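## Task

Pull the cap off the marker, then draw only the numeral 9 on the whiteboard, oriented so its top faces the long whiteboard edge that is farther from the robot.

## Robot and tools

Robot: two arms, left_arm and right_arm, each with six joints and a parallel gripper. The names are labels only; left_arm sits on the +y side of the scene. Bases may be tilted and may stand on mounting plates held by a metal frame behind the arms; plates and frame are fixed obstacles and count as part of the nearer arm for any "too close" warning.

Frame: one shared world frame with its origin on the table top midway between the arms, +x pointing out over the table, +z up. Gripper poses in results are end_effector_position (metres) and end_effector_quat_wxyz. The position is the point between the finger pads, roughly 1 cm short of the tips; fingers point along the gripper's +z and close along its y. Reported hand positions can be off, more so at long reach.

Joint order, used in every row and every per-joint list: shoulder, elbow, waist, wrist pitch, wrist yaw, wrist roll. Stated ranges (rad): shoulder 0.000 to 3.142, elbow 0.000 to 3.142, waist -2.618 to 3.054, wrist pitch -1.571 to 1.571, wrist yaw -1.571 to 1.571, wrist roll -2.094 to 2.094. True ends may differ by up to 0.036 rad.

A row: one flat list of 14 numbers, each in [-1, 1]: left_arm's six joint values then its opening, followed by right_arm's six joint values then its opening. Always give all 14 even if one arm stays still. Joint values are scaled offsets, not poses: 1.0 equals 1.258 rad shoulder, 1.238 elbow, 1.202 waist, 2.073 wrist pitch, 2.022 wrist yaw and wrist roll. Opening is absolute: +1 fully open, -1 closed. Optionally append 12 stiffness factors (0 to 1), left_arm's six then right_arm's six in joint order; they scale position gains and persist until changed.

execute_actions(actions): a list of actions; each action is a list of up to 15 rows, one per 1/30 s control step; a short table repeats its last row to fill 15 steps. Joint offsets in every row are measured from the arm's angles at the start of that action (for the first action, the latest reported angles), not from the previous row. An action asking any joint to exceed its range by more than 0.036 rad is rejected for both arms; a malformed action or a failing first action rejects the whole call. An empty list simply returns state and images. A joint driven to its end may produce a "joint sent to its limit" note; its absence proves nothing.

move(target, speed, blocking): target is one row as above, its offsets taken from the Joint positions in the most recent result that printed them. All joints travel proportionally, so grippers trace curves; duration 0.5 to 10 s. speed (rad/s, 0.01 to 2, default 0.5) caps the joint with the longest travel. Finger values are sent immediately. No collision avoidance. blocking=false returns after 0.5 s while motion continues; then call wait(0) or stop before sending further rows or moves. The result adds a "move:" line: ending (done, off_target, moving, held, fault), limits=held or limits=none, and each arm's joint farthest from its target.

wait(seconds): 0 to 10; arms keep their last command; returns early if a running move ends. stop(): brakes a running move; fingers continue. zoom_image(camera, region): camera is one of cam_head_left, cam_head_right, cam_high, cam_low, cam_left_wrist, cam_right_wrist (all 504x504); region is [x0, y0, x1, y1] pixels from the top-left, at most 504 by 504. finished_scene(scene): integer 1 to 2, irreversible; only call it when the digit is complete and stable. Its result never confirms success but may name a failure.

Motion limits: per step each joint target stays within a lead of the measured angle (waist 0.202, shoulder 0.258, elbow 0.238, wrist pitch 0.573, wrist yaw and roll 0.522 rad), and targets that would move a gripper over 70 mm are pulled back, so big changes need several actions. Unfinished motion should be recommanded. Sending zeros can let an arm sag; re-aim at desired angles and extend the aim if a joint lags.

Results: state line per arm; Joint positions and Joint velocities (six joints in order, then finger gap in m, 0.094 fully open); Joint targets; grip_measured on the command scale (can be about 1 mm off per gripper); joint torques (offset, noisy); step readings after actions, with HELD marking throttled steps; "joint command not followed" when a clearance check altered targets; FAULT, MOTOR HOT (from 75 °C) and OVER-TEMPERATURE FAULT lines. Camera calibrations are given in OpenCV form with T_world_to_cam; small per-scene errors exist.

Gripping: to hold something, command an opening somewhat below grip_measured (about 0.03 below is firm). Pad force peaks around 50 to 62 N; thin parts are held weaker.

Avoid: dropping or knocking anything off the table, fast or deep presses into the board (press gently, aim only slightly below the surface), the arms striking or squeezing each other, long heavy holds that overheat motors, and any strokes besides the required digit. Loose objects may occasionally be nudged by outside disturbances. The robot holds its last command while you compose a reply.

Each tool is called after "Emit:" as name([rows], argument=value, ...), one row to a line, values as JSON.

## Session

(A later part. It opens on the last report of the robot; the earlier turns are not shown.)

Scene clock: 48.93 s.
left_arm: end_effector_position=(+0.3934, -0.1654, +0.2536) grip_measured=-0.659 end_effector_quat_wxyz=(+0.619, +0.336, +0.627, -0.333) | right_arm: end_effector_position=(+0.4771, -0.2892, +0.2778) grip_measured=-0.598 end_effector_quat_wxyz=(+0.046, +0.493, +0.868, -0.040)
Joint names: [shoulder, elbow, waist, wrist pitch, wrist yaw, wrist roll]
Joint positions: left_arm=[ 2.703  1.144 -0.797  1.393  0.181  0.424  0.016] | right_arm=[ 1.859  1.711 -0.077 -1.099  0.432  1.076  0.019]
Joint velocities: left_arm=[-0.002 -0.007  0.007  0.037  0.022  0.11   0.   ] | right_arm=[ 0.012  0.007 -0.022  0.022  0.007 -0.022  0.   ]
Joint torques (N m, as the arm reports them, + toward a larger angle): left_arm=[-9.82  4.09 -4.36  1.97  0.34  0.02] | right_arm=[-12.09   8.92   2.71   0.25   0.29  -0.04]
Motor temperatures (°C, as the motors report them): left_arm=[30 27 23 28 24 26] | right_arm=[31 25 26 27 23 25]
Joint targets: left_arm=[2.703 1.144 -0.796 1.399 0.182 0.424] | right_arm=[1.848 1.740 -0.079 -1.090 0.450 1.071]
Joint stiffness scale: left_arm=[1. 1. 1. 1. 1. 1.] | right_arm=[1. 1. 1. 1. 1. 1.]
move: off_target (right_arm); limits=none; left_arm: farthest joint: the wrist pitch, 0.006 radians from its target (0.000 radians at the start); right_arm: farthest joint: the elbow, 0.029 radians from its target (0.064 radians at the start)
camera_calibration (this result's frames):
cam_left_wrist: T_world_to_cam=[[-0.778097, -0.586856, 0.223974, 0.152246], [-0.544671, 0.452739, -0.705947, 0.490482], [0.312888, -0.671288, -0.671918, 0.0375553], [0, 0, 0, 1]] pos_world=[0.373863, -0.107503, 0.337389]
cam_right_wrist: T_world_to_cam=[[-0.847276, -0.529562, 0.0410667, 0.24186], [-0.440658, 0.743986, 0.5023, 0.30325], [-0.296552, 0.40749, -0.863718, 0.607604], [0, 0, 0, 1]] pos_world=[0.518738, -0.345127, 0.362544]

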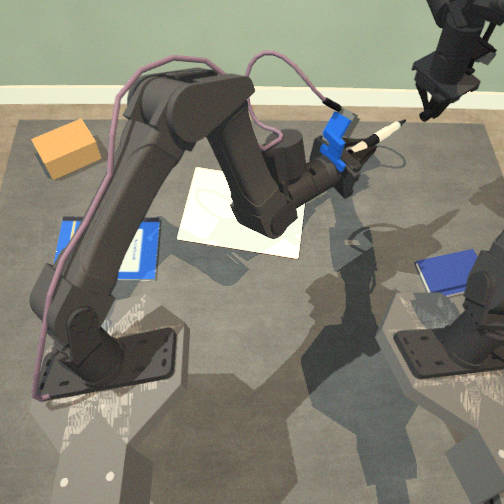

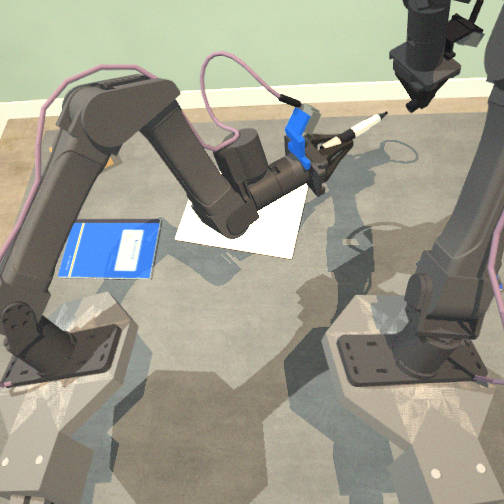

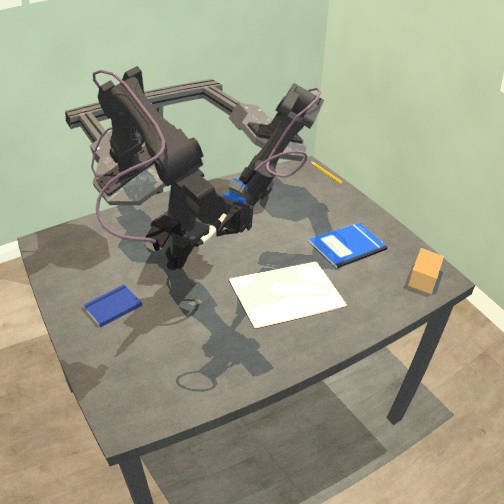

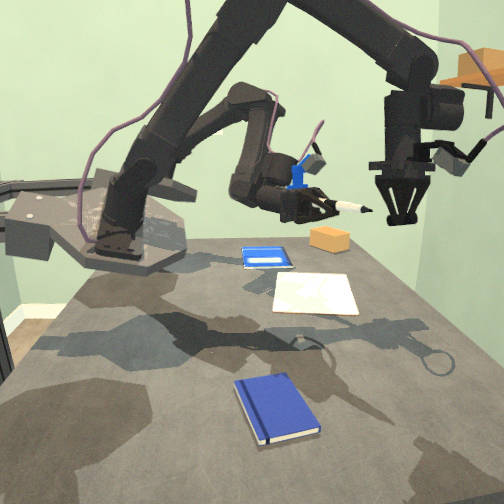

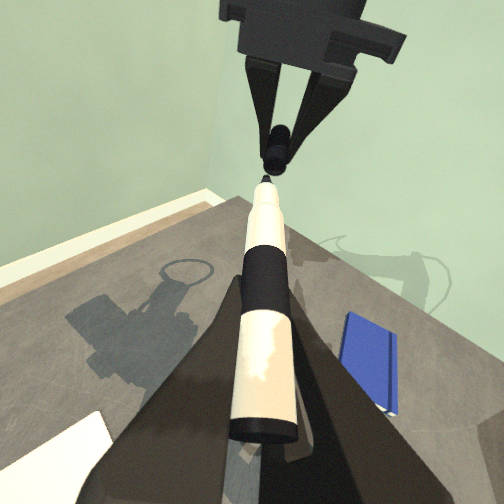

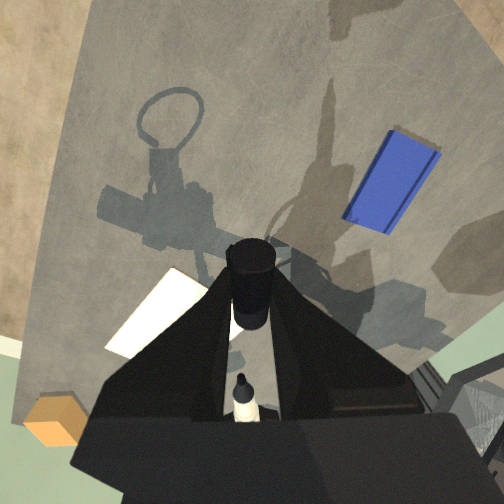

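Emit:
move(target=[0,0,0,0,0,0,-0.68,-0.05,0,-0.56,0,0,0,-0.65], speed=1.0)

Emit:
move(target=[-0.09,0.255,0.059,-0.542,-0.15,0,-0.68,0,0,0,0,0,0,-0.65], speed=1.0)

Emit:
move(target=[-0.09,0.255,0.059,-0.542,-0.15,0,-0.68,0,0,0,0,0,0,-0.65], speed=1.0)

Scene clock: 52.17 s.
left_arm: end_effector_position=(+0.3935, -0.1653, +0.2536) grip_measured=-0.659 end_effector_quat_wxyz=(+0.619, +0.336, +0.627, -0.333) | right_arm: end_effector_position=(+0.3602, -0.5454, +0.2498) grip_measured=-0.598 end_effector_quat_wxyz=(+0.012, +0.724, +0.667, -0.176)
Joint names: [shoulder, elbow, waist, wrist pitch, wrist yaw, wrist roll]
Joint positions: left_arm=[ 2.703  1.144 -0.797  1.393  0.18   0.424  0.016] | right_arm=[ 1.828  1.711 -0.758 -1.099  0.422  1.075  0.019]
Joint velocities: left_arm=[ 0.007 -0.007  0.002  0.051 -0.022 -0.051  0.   ] | right_arm=[-0.012 -0.007 -0.022 -0.066  0.066  0.022 -0.   ]
Joint torques (N m, as the arm reports them, + toward a larger angle): left_arm=[-9.83  4.09 -4.41  1.91  0.34  0.03] | right_arm=[-14.84   6.47   1.15   0.     0.36   0.01]
Motor temperatures (°C, as the motors report them): left_arm=[30 27 23 28 24 26] | right_arm=[32 25 26 27 23 25]
Joint targets: left_arm=[2.703 1.144 -0.797 1.393 0.181 0.424] | right_arm=[1.796 1.711 -0.750 -1.099 0.432 1.075]
Joint stiffness scale: left_arm=[1. 1. 1. 1. 1. 1.] | right_arm=[1. 1. 1. 1. 1. 1.]
move: off_target (right_arm); limits=none; left_arm: farthest joint: the wrist yaw, 0.001 radians from its target (0.000 radians at the start); right_arm: farthest joint: the shoulder, 0.032 radians from its target (0.063 radians at the start)
camera_calibration (this result's frames):
cam_left_wrist: T_world_to_cam=[[-0.777652, -0.587457, 0.223947, 0.152111], [-0.545103, 0.452549, -0.705735, 0.490552], [0.313242, -0.670891, -0.67215, 0.037517], [0, 0, 0, 1]] pos_world=[0.373939, -0.10747, 0.337352]
cam_right_wrist: T_world_to_cam=[[-0.967168, 0.0913412, 0.237155, 0.341133], [0.172777, 0.92067, 0.35002, 0.369742], [-0.18637, 0.379503, -0.906225, 0.608776], [0, 0, 0, 1]] pos_world=[0.379508, -0.602603, 0.341369]

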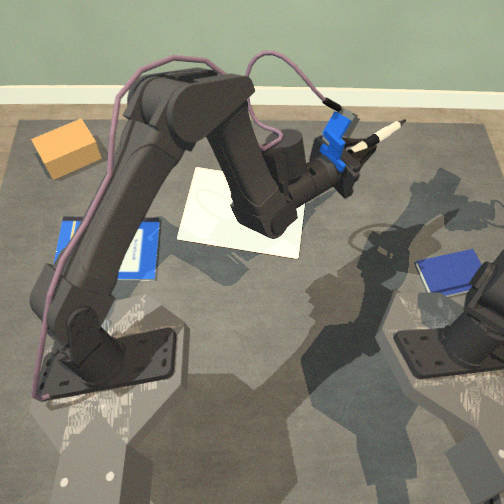

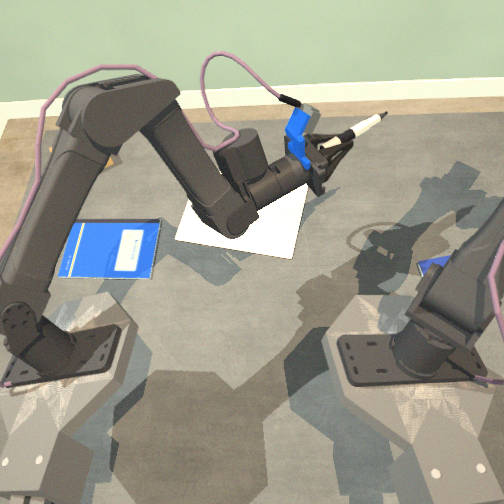

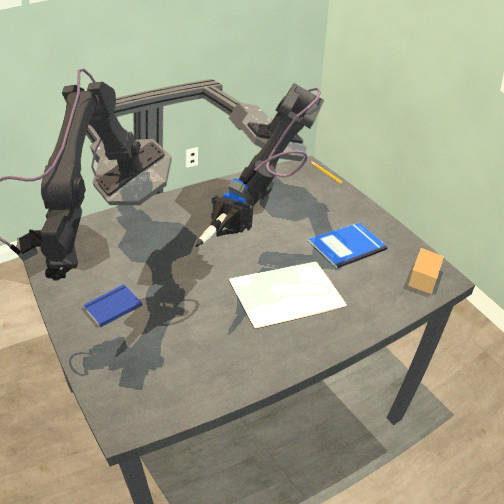

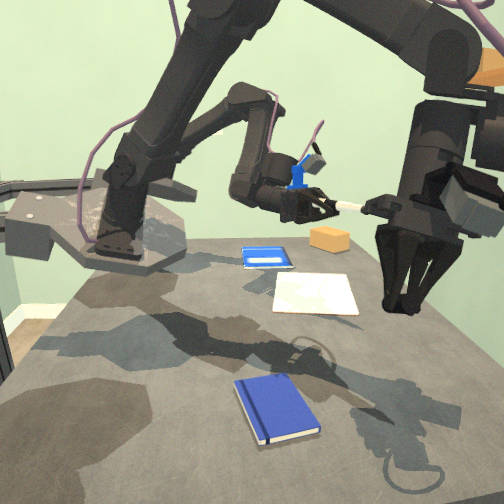

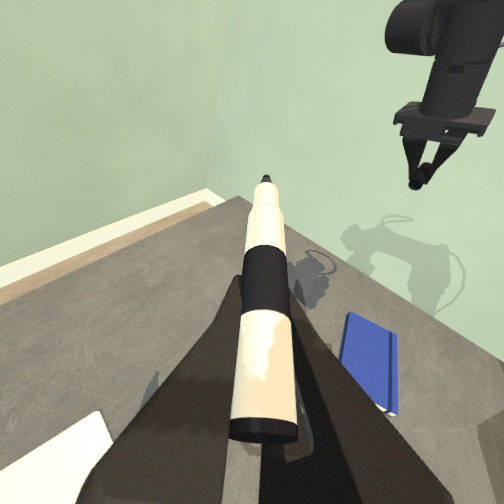

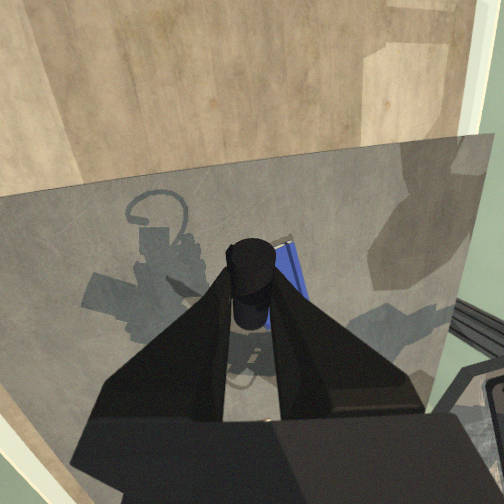

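Scene clock: 54.20 s.
left_arm: end_effector_position=(+0.4255, -0.1240, +0.1367) grip_measured=-0.659 end_effector_quat_wxyz=(+0.319, +0.412, +0.833, -0.184) | right_arm: end_effector_position=(+0.3611, -0.5440, +0.2492) grip_measured=-0.598 end_effector_quat_wxyz=(+0.011, +0.725, +0.667, -0.171)
Joint names: [shoulder, elbow, waist, wrist pitch, wrist yaw, wrist roll]
Joint positions: left_arm=[ 2.606  1.439 -0.723  0.283 -0.123  0.424  0.016] | right_arm=[ 1.828  1.711 -0.758 -1.099  0.412  1.075  0.019]
Joint velocities: left_arm=[-0.012  0.017  0.007  0.066 -0.022 -0.051  0.001] | right_arm=[ 0.012 -0.002 -0.017 -0.037  0.037  0.022 -0.   ]
Joint torques (N m, as the arm reports them, + toward a larger angle): left_arm=[-11.72   6.76  -5.04   1.32   0.28   0.03] | right_arm=[-12.21   6.42   0.49   0.01   0.34   0.02]
Motor temperatures (°C, as the motors report them): left_arm=[31 27 23 28 24 26] | right_arm=[32 25 26 27 23 25]
Joint targets: left_arm=[2.591 1.460 -0.726 0.269 -0.123 0.424] | right_arm=[1.828 1.711 -0.758 -1.099 0.421 1.075]
Joint stiffness scale: left_arm=[1. 1. 1. 1. 1. 1.] | right_arm=[1. 1. 1. 1. 1. 1.]
move: off_target (left_arm); limits=none; left_arm: farthest joint: the elbow, 0.021 radians from its target (0.315 radians at the start); right_arm: farthest joint: the wrist yaw, 0.010 radians from its target (0.000 radians at the start)
camera_calibration (this result's frames):
cam_left_wrist: T_world_to_cam=[[-0.660602, -0.734761, 0.15405, 0.168978], [-0.742853, 0.669414, 0.00733395, 0.420397], [-0.108512, -0.109591, -0.988036, 0.268901], [0, 0, 0, 1]] pos_world=[0.453099, -0.127792, 0.236569]
cam_right_wrist: T_world_to_cam=[[-0.968358, 0.0900512, 0.232752, 0.342802], [0.171444, 0.917767, 0.358205, 0.365414], [-0.181356, 0.386774, -0.904166, 0.609536], [0, 0, 0, 1]] pos_world=[0.37985, -0.601987, 0.340441]

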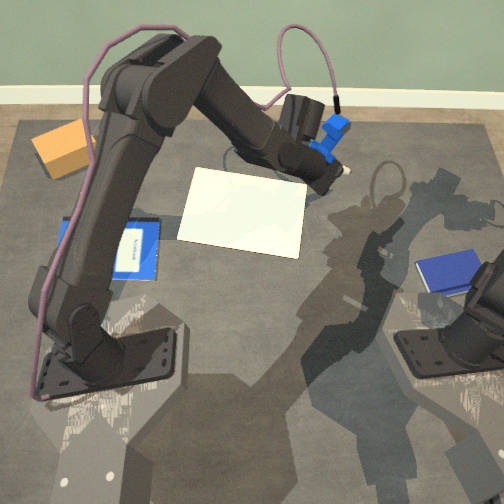

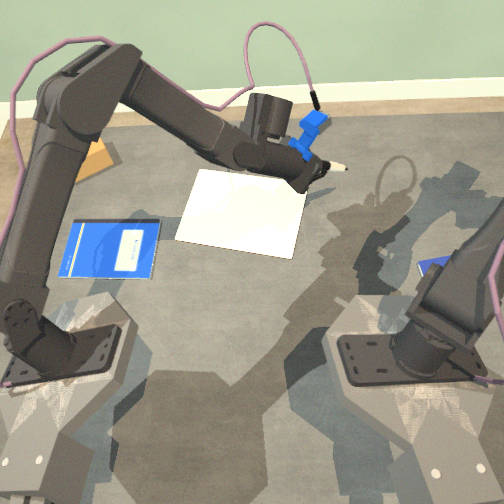

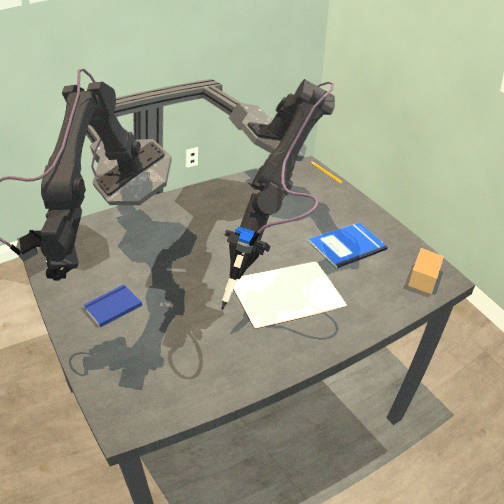

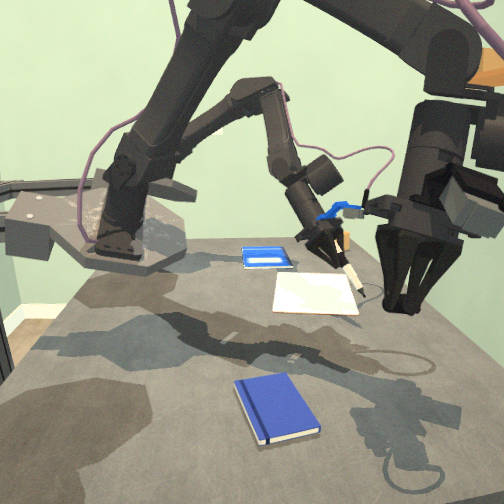

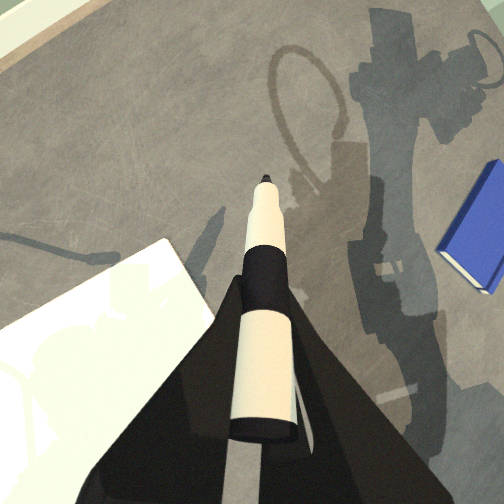

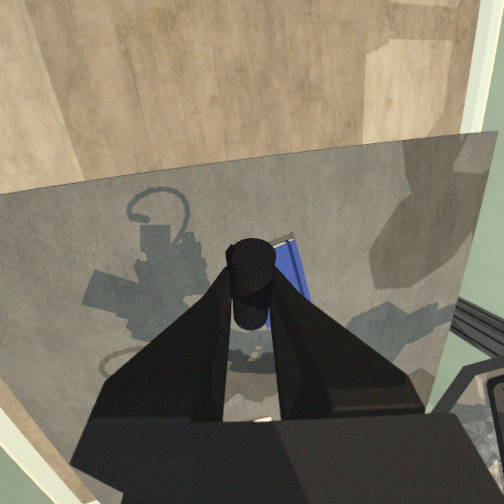

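Scene clock: 56.23 s.
left_arm: end_effector_position=(+0.3949, +0.0282, +0.1477) grip_measured=-0.659 end_effector_quat_wxyz=(-0.012, +0.503, +0.864, +0.001) | right_arm: end_effector_position=(+0.3619, -0.5427, +0.2487) grip_measured=-0.598 end_effector_quat_wxyz=(+0.010, +0.726, +0.667, -0.167)
Joint names: [shoulder, elbow, waist, wrist pitch, wrist yaw, wrist roll]
Joint positions: left_arm=[ 2.506  1.733 -0.648 -0.83  -0.421  0.424  0.016] | right_arm=[ 1.828  1.711 -0.758 -1.099  0.403  1.075  0.019]
Joint velocities: left_arm=[-0.002 -0.012  0.012  0.037  0.037 -0.007  0.001] | right_arm=[ 0.002 -0.002 -0.027 -0.007 -0.037  0.007 -0.   ]
Joint torques (N m, as the arm reports them, + toward a larger angle): left_arm=[-11.47   6.88  -5.07   0.16   0.03   0.03] | right_arm=[-12.21   6.41   0.54   0.01   0.33   0.02]
Motor temperatures (°C, as the motors report them): left_arm=[31 27 23 28 24 26] | right_arm=[32 25 26 27 23 25]
Joint targets: left_arm=[2.493 1.754 -0.652 -0.841 -0.426 0.424] | right_arm=[1.828 1.711 -0.758 -1.099 0.412 1.075]
Joint stiffness scale: left_arm=[1. 1. 1. 1. 1. 1.] | right_arm=[1. 1. 1. 1. 1. 1.]
move: off_target (left_arm); limits=none; left_arm: farthest joint: the elbow, 0.022 radians from its target (0.316 radians at the start); right_arm: farthest joint: the wrist yaw, 0.009 radians from its target (0.000 radians at the start)
camera_calibration (this result's frames):
cam_left_wrist: T_world_to_cam=[[-0.737006, -0.673976, -0.0507808, 0.317626], [-0.515739, 0.512227, 0.686758, 0.110099], [-0.436847, 0.532335, -0.72511, 0.365816], [0, 0, 0, 1]] pos_world=[0.45068, -0.0370596, 0.205775]
cam_right_wrist: T_world_to_cam=[[-0.969479, 0.0888464, 0.228511, 0.344419], [0.170122, 0.91492, 0.366033, 0.361257], [-0.176548, 0.393736, -0.90211, 0.610227], [0, 0, 0, 1]] pos_world=[0.380183, -0.60139, 0.339556]

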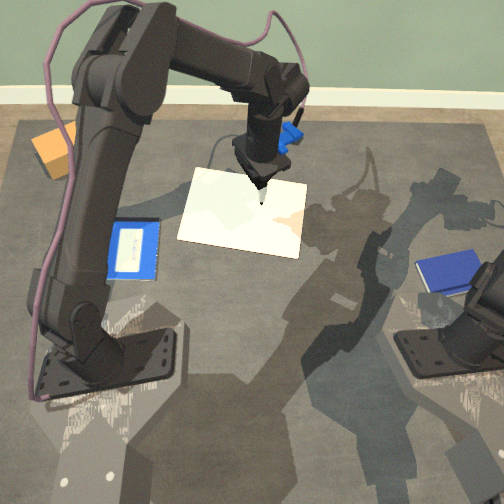

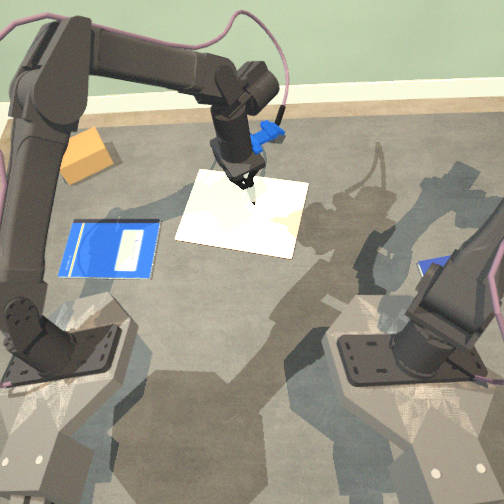

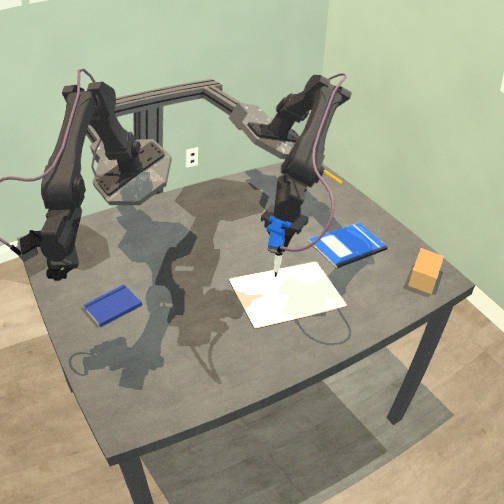

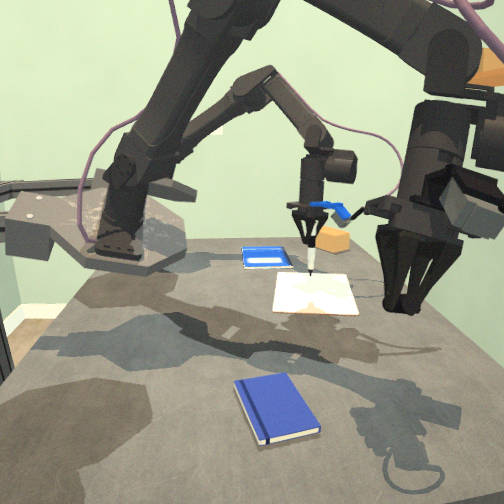

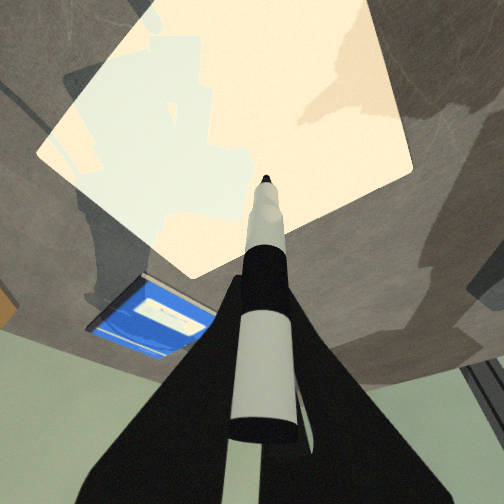

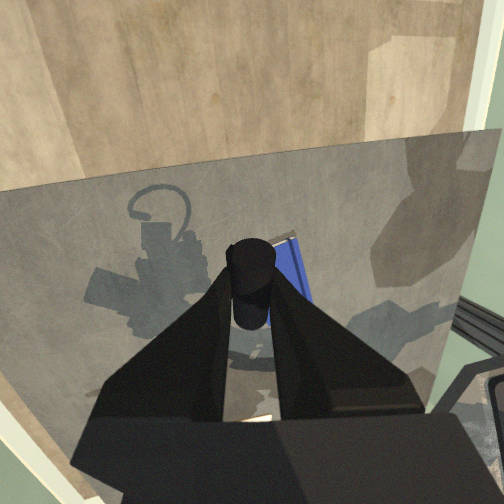

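Emit:
move(target=[0.1,0.195,0.06,-0.01,-0.002,0,-0.68,0,0,0,0,0,0,-0.65], speed=0.4)

Scene clock: 60.47 s.
left_arm: end_effector_position=(+0.4500, +0.0312, +0.1305) grip_measured=-0.659 end_effector_quat_wxyz=(+0.015, +0.455, +0.891, -0.000) | right_arm: end_effector_position=(+0.3627, -0.5414, +0.2482) grip_measured=-0.598 end_effector_quat_wxyz=(+0.009, +0.726, +0.668, -0.163)
Joint names: [shoulder, elbow, waist, wrist pitch, wrist yaw, wrist roll]
Joint positions: left_arm=[ 2.62   1.95  -0.57  -0.839 -0.422  0.424  0.016] | right_arm=[ 1.828  1.711 -0.758 -1.099  0.394  1.075  0.019]
Joint velocities: left_arm=[-0.012 -0.027  0.007 -0.081 -0.066 -0.022 -0.   ] | right_arm=[-0.002 -0.007 -0.012  0.022 -0.051  0.095  0.001]
Joint torques (N m, as the arm reports them, + toward a larger angle): left_arm=[-10.53   7.35  -5.56   0.25   0.04   0.02] | right_arm=[-12.21   6.39   0.53  -0.01   0.33   0.01]
Motor temperatures (°C, as the motors report them): left_arm=[32 27 23 27 24 26] | right_arm=[32 25 26 27 23 25]
Joint targets: left_arm=[2.631 1.975 -0.576 -0.850 -0.425 0.424] | right_arm=[1.828 1.711 -0.758 -1.099 0.403 1.075]
Joint stiffness scale: left_arm=[1. 1. 1. 1. 1. 1.] | right_arm=[1. 1. 1. 1. 1. 1.]
move: off_target (left_arm); limits=none; left_arm: farthest joint: the elbow, 0.024 radians from its target (0.241 radians at the start); right_arm: farthest joint: the wrist yaw, 0.009 radians from its target (0.000 radians at the start)
camera_calibration (this result's frames):
cam_left_wrist: T_world_to_cam=[[-0.656038, -0.752067, -0.0633244, 0.327005], [-0.600458, 0.469269, 0.647485, 0.193374], [-0.457235, 0.462798, -0.759443, 0.391608], [0, 0, 0, 1]] pos_world=[0.509698, -0.0260502, 0.192905]
cam_right_wrist: T_world_to_cam=[[-0.970579, 0.0876745, 0.224255, 0.34605], [0.168759, 0.912014, 0.373833, 0.3571], [-0.171748, 0.40068, -0.899977, 0.610878], [0, 0, 0, 1]] pos_world=[0.380522, -0.600786, 0.338677]

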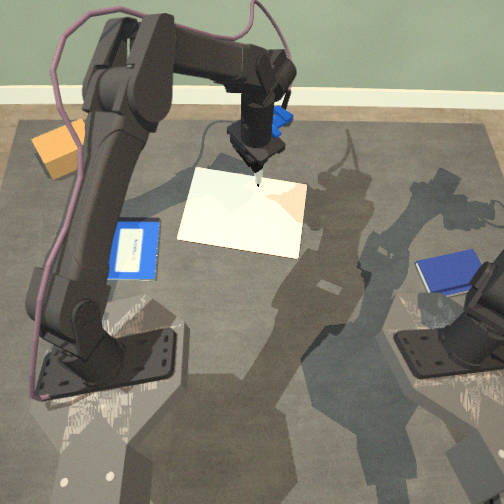

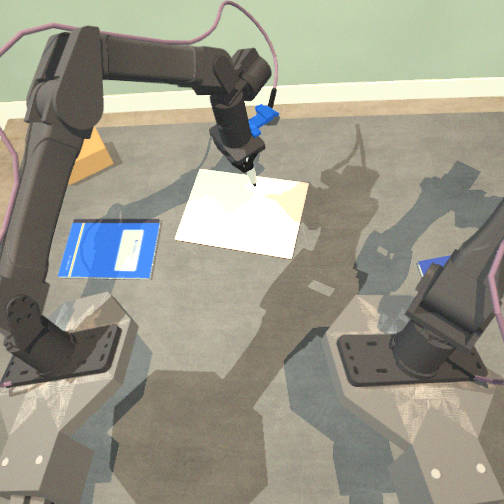

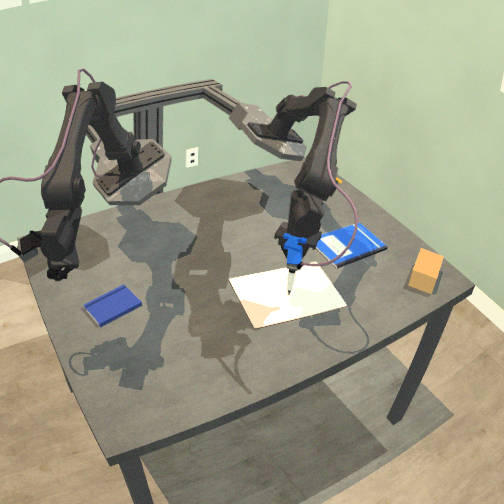

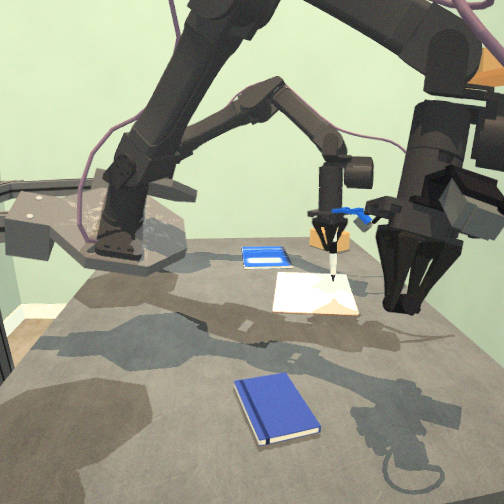

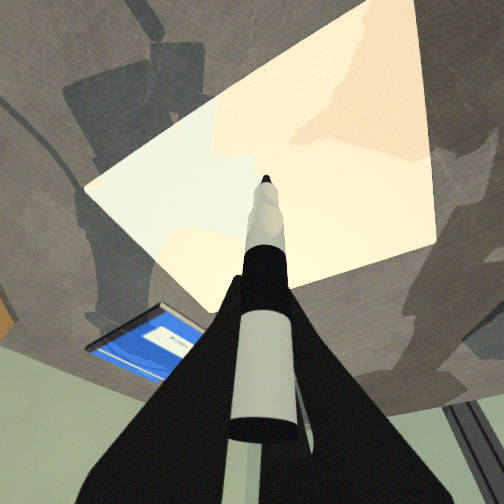

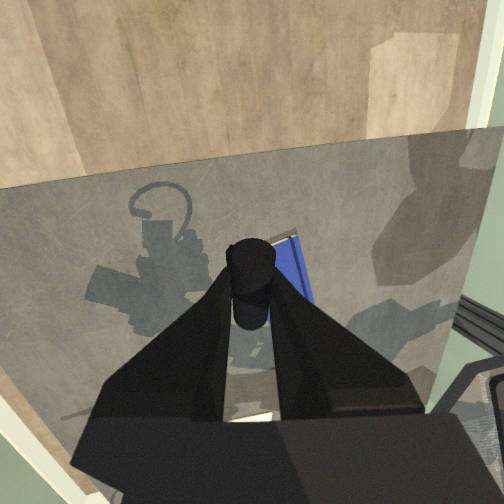

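Emit:
move(target=[0.062,0.018,-0.006,0.019,0,0,-0.68,0,0,0,0,0,0,-0.65], speed=0.1)

Emit:
zoom_image(camera="cam_low", region=[270, 230, 390, 320])

Scene clock: 63.57 s.
left_arm: end_effector_position=(+0.4348, +0.0248, +0.1008) grip_measured=-0.659 end_effector_quat_wxyz=(-0.004, +0.462, +0.887, +0.001) | right_arm: end_effector_position=(+0.3635, -0.5401, +0.2477) grip_measured=-0.598 end_effector_quat_wxyz=(+0.008, +0.727, +0.668, -0.158)
Joint names: [shoulder, elbow, waist, wrist pitch, wrist yaw, wrist roll]
Joint positions: left_arm=[ 2.691  1.95  -0.57  -0.809 -0.422  0.424  0.016] | right_arm=[ 1.828  1.711 -0.758 -1.099  0.385  1.075  0.019]
Joint velocities: left_arm=[ 0.017 -0.002  0.007 -0.037 -0.066 -0.066  0.   ] | right_arm=[ 0.002  0.007  0.017 -0.022  0.051 -0.037  0.   ]
Joint torques (N m, as the arm reports them, + toward a larger angle): left_arm=[-10.95   7.07  -5.68   0.39   0.07   0.03] | right_arm=[-12.17   6.42   0.52   0.     0.31   0.03]
Motor temperatures (°C, as the motors report them): left_arm=[32 27 23 26 24 26] | right_arm=[33 25 26 27 23 25]
Joint targets: left_arm=[2.698 1.973 -0.577 -0.799 -0.422 0.424] | right_arm=[1.828 1.711 -0.758 -1.099 0.394 1.075]
Joint stiffness scale: left_arm=[1. 1. 1. 1. 1. 1.] | right_arm=[1. 1. 1. 1. 1. 1.]
move: off_target (left_arm); limits=none; left_arm: farthest joint: the elbow, 0.022 radians from its target (0.022 radians at the start); right_arm: farthest joint: the wrist yaw, 0.009 radians from its target (0.000 radians at the start)
camera_calibration (this result's frames):
cam_left_wrist: T_world_to_cam=[[-0.670533, -0.739755, -0.0561079, 0.315572], [-0.57116, 0.466487, 0.675401, 0.190975], [-0.473458, 0.484925, -0.735313, 0.369178], [0, 0, 0, 1]] pos_world=[0.495469, -0.0346651, 0.160182]
cam_right_wrist: T_world_to_cam=[[-0.971613, 0.0865823, 0.220162, 0.347626], [0.167414, 0.909174, 0.381281, 0.353116], [-0.167154, 0.407315, -0.897861, 0.611466], [0, 0, 0, 1]] pos_world=[0.380851, -0.600202, 0.337841]

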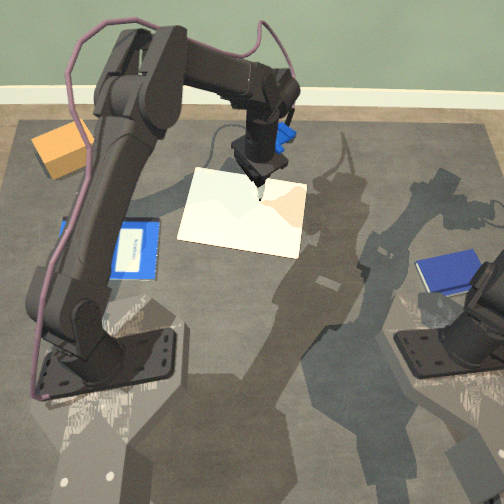

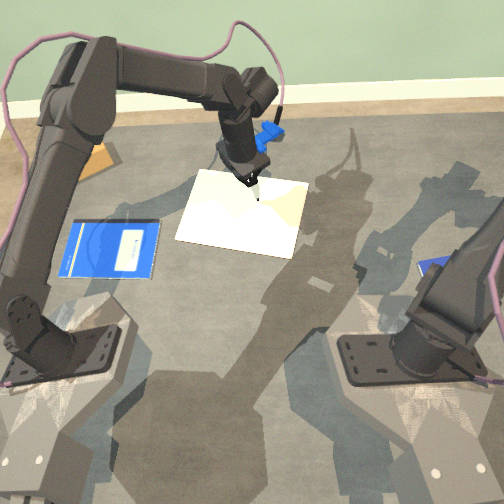

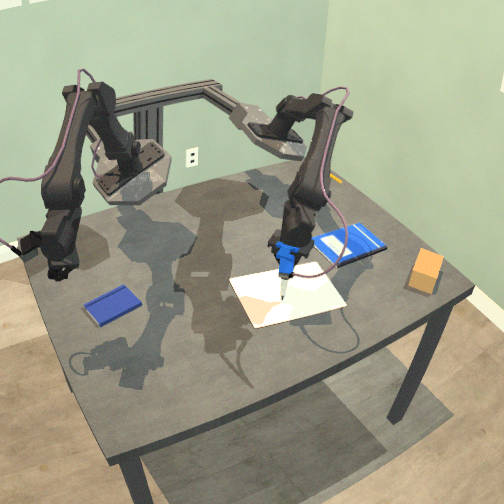

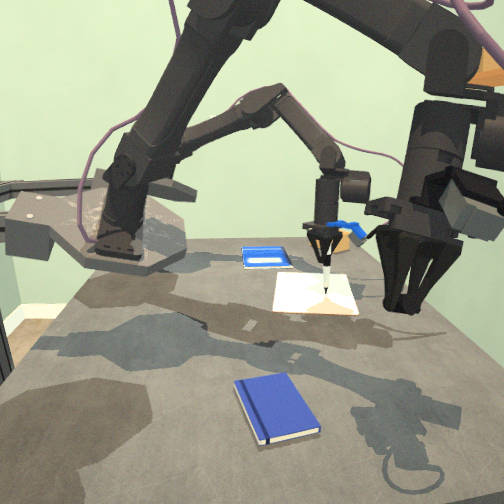

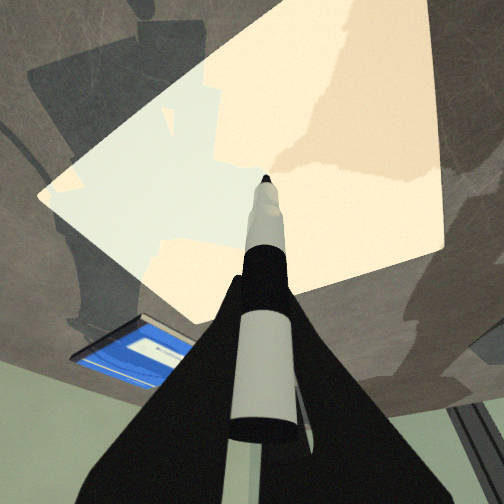

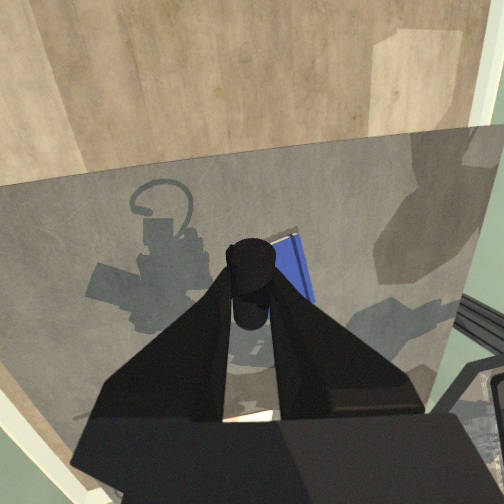

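Region (270, 230, 390, 320) of cam_low's 504x504 image, scaled by 4.200, with more detail than that image has; it fills the top 378 rows of this view, and the rest is white.

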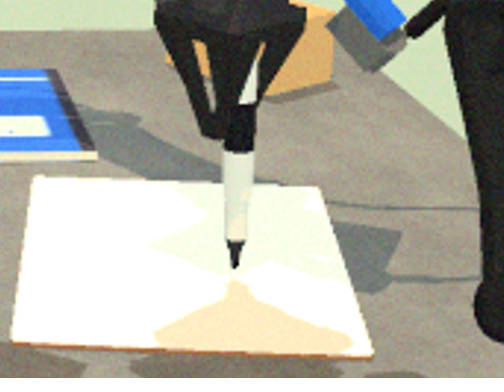

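Emit:
move(target=[0.024,0.018,-0.005,0.01,0,0,-0.68,0,0,0,0,0,0,-0.65], speed=0.05)

Emit:
zoom_image(camera="cam_low", region=[270, 230, 390, 320])

Scene clock: 64.67 s.
left_arm: end_effector_position=(+0.4332, +0.0229, +0.0956) grip_measured=-0.659 end_effector_quat_wxyz=(-0.004, +0.462, +0.887, +0.001) | right_arm: end_effector_position=(+0.3643, -0.5389, +0.2472) grip_measured=-0.598 end_effector_quat_wxyz=(+0.007, +0.727, +0.669, -0.154)
Joint names: [shoulder, elbow, waist, wrist pitch, wrist yaw, wrist roll]
Joint positions: left_arm=[ 2.703  1.95  -0.571 -0.797 -0.423  0.424  0.016] | right_arm=[ 1.828  1.711 -0.758 -1.099  0.376  1.075  0.019]
Joint velocities: left_arm=[-0.012  0.002 -0.022 -0.022  0.007 -0.007  0.001] | right_arm=[-0.007 -0.012 -0.002 -0.022 -0.007 -0.051 -0.   ]
Joint torques (N m, as the arm reports them, + toward a larger angle): left_arm=[-10.18   6.94  -5.55   0.41   0.09   0.02] | right_arm=[-12.21   6.43   0.53   0.01   0.32   0.02]
Motor temperatures (°C, as the motors report them): left_arm=[32 27 24 26 24 26] | right_arm=[33 25 26 27 23 25]
Joint targets: left_arm=[2.721 1.973 -0.576 -0.788 -0.422 0.424] | right_arm=[1.828 1.711 -0.758 -1.099 0.385 1.075]
Joint stiffness scale: left_arm=[1. 1. 1. 1. 1. 1.] | right_arm=[1. 1. 1. 1. 1. 1.]
move: off_target (left_arm); limits=none; left_arm: farthest joint: the elbow, 0.022 radians from its target (0.022 radians at the start); right_arm: farthest joint: the wrist yaw, 0.009 radians from its target (0.000 radians at the start)
camera_calibration (this result's frames):
cam_left_wrist: T_world_to_cam=[[-0.670906, -0.739392, -0.0564315, 0.312991], [-0.570939, 0.466495, 0.675582, 0.194393], [-0.473195, 0.485471, -0.735122, 0.365426], [0, 0, 0, 1]] pos_world=[0.493892, -0.0366639, 0.154967]
cam_right_wrist: T_world_to_cam=[[-0.972628, 0.0855206, 0.216057, 0.349216], [0.166032, 0.906281, 0.3887, 0.349131], [-0.162567, 0.413933, -0.895674, 0.612018], [0, 0, 0, 1]] pos_world=[0.381184, -0.599611, 0.33701]

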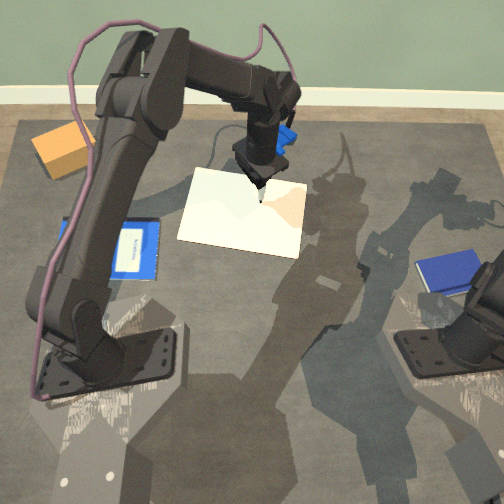

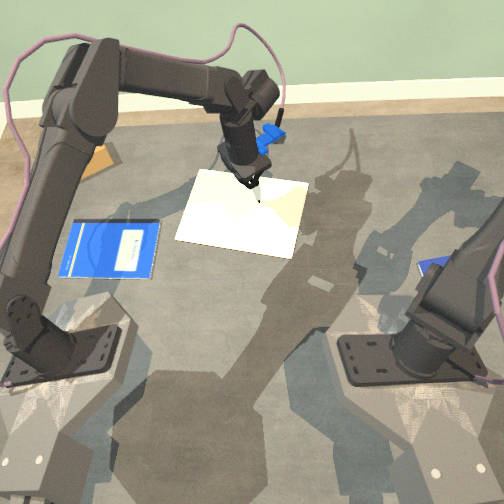

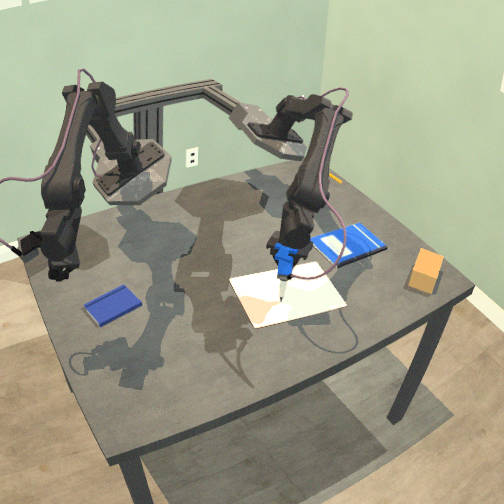

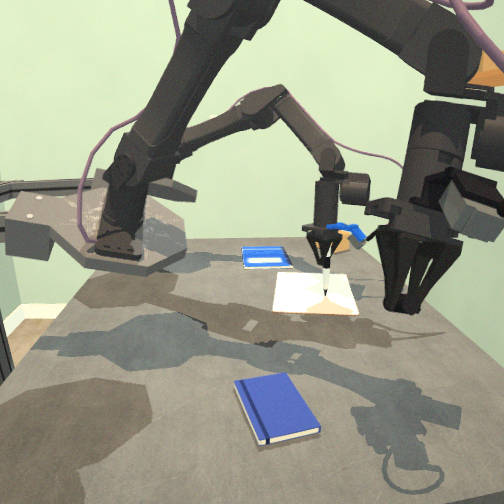

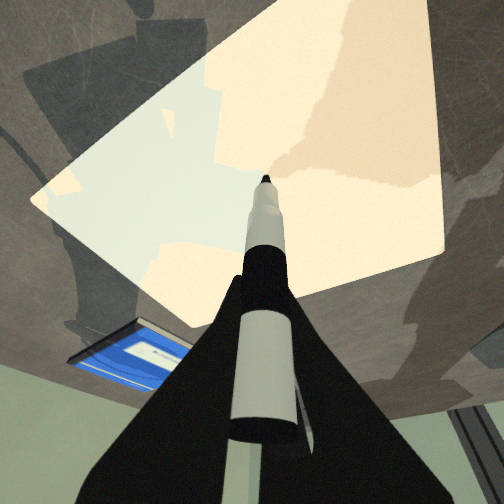

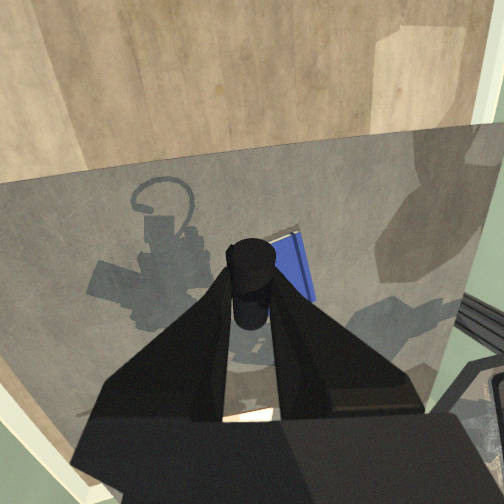

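Region (270, 230, 390, 320) of cam_low's 504x504 image, scaled by 4.200, with more detail than that image has; it fills the top 378 rows of this view, and the rest is white.

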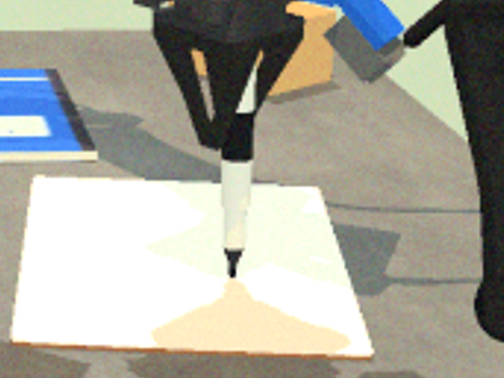

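Emit:
move(target=[0.076,0.169,0.03,-0.046,0,0,-0.68,0,0,0,0,0,0,-0.65], speed=0.2)

Scene clock: 66.73 s.
left_arm: end_effector_position=(+0.4599, +0.0253, +0.0959) grip_measured=-0.659 end_effector_quat_wxyz=(-0.003, +0.447, +0.895, -0.002) | right_arm: end_effector_position=(+0.3652, -0.5376, +0.2467) grip_measured=-0.598 end_effector_quat_wxyz=(+0.006, +0.728, +0.669, -0.150)
Joint names: [shoulder, elbow, waist, wrist pitch, wrist yaw, wrist roll]
Joint positions: left_arm=[ 2.777  2.138 -0.54  -0.895 -0.415  0.424  0.016] | right_arm=[ 1.828  1.711 -0.758 -1.099  0.367  1.075  0.019]
Joint velocities: left_arm=[-0.007  0.002  0.027 -0.007 -0.007  0.022 -0.001] | right_arm=[-0.012 -0.017  0.017 -0.051  0.037 -0.066 -0.001]
Joint torques (N m, as the arm reports them, + toward a larger angle): left_arm=[-10.47   7.14  -4.85   0.3   -0.01   0.02] | right_arm=[-12.23   6.43   0.52   0.01   0.29   0.03]
Motor temperatures (°C, as the motors report them): left_arm=[32 28 24 26 24 26] | right_arm=[33 25 26 27 23 25]
Joint targets: left_arm=[2.799 2.160 -0.535 -0.893 -0.423 0.424] | right_arm=[1.828 1.711 -0.758 -1.099 0.376 1.075]
Joint stiffness scale: left_arm=[1. 1. 1. 1. 1. 1.] | right_arm=[1. 1. 1. 1. 1. 1.]
move: off_target (left_arm); limits=none; left_arm: farthest joint: the shoulder, 0.021 radians from its target (0.095 radians at the start); right_arm: farthest joint: the wrist yaw, 0.009 radians from its target (0.000 radians at the start)
camera_calibration (this result's frames):
cam_left_wrist: T_world_to_cam=[[-0.645128, -0.76243, -0.0501081, 0.320784], [-0.585703, 0.451345, 0.673231, 0.215717], [-0.490675, 0.463668, -0.737733, 0.385929], [0, 0, 0, 1]] pos_world=[0.522659, -0.0317311, 0.155559]
cam_right_wrist: T_world_to_cam=[[-0.973624, 0.0844893, 0.21194, 0.350817], [0.164612, 0.903335, 0.396092, 0.345147], [-0.157987, 0.420532, -0.893416, 0.612534], [0, 0, 0, 1]] pos_world=[0.381521, -0.599014, 0.336186]

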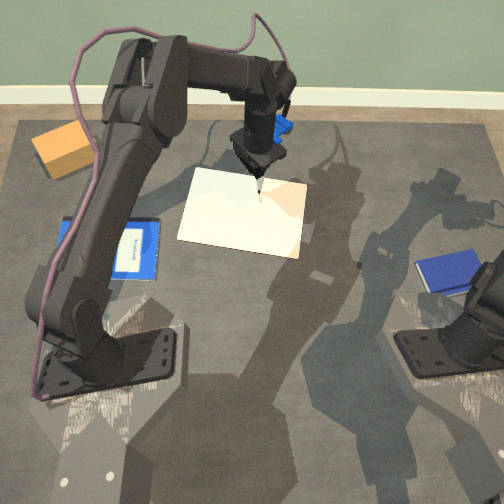

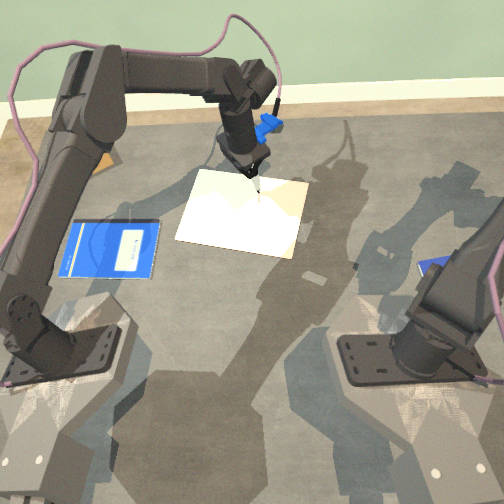

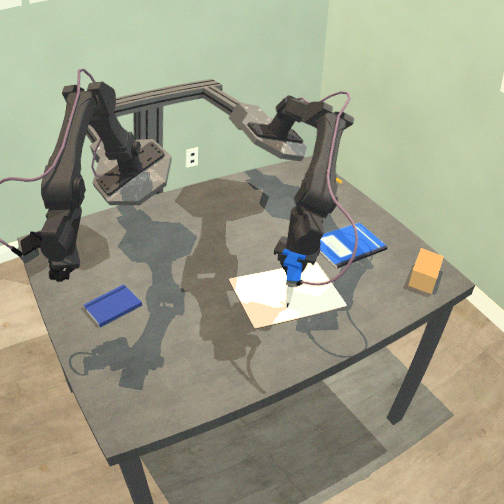

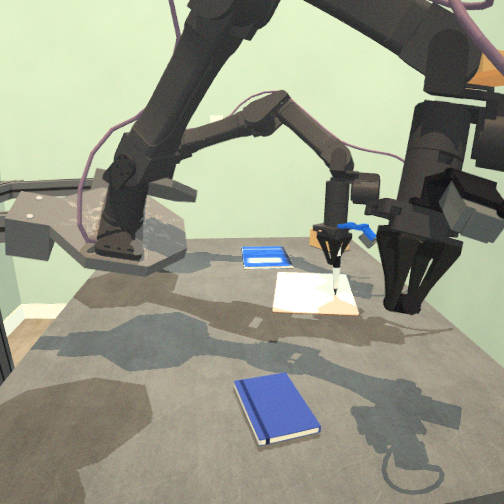

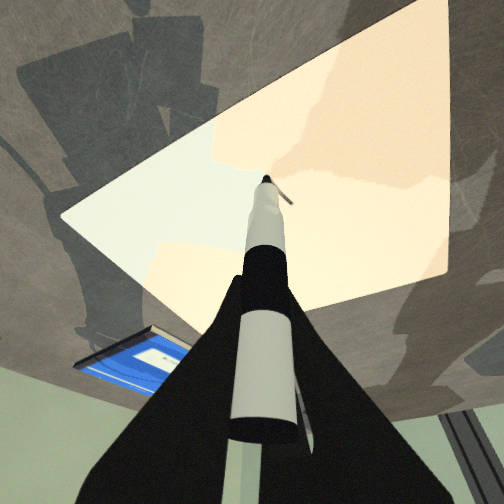

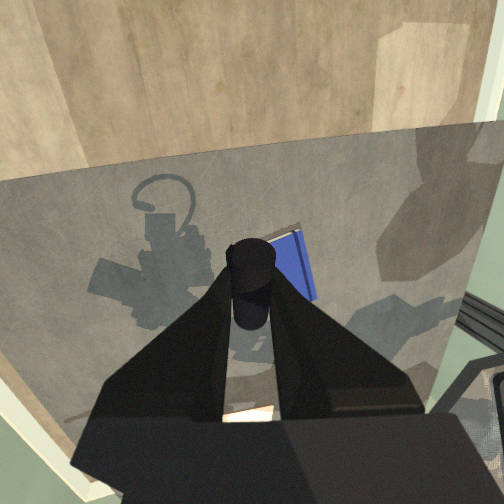

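Emit:
move(target=[0.01,0.052,0.046,-0.01,-0.003,0,-0.68,0,0,0,0,0,0.004,0,-0.65], speed=0.15)

action 0: the target has 15 numbers; a row is 14 numbers, or 26 with the stiffness scales at its end. Nothing of the call was run and nothing moved.


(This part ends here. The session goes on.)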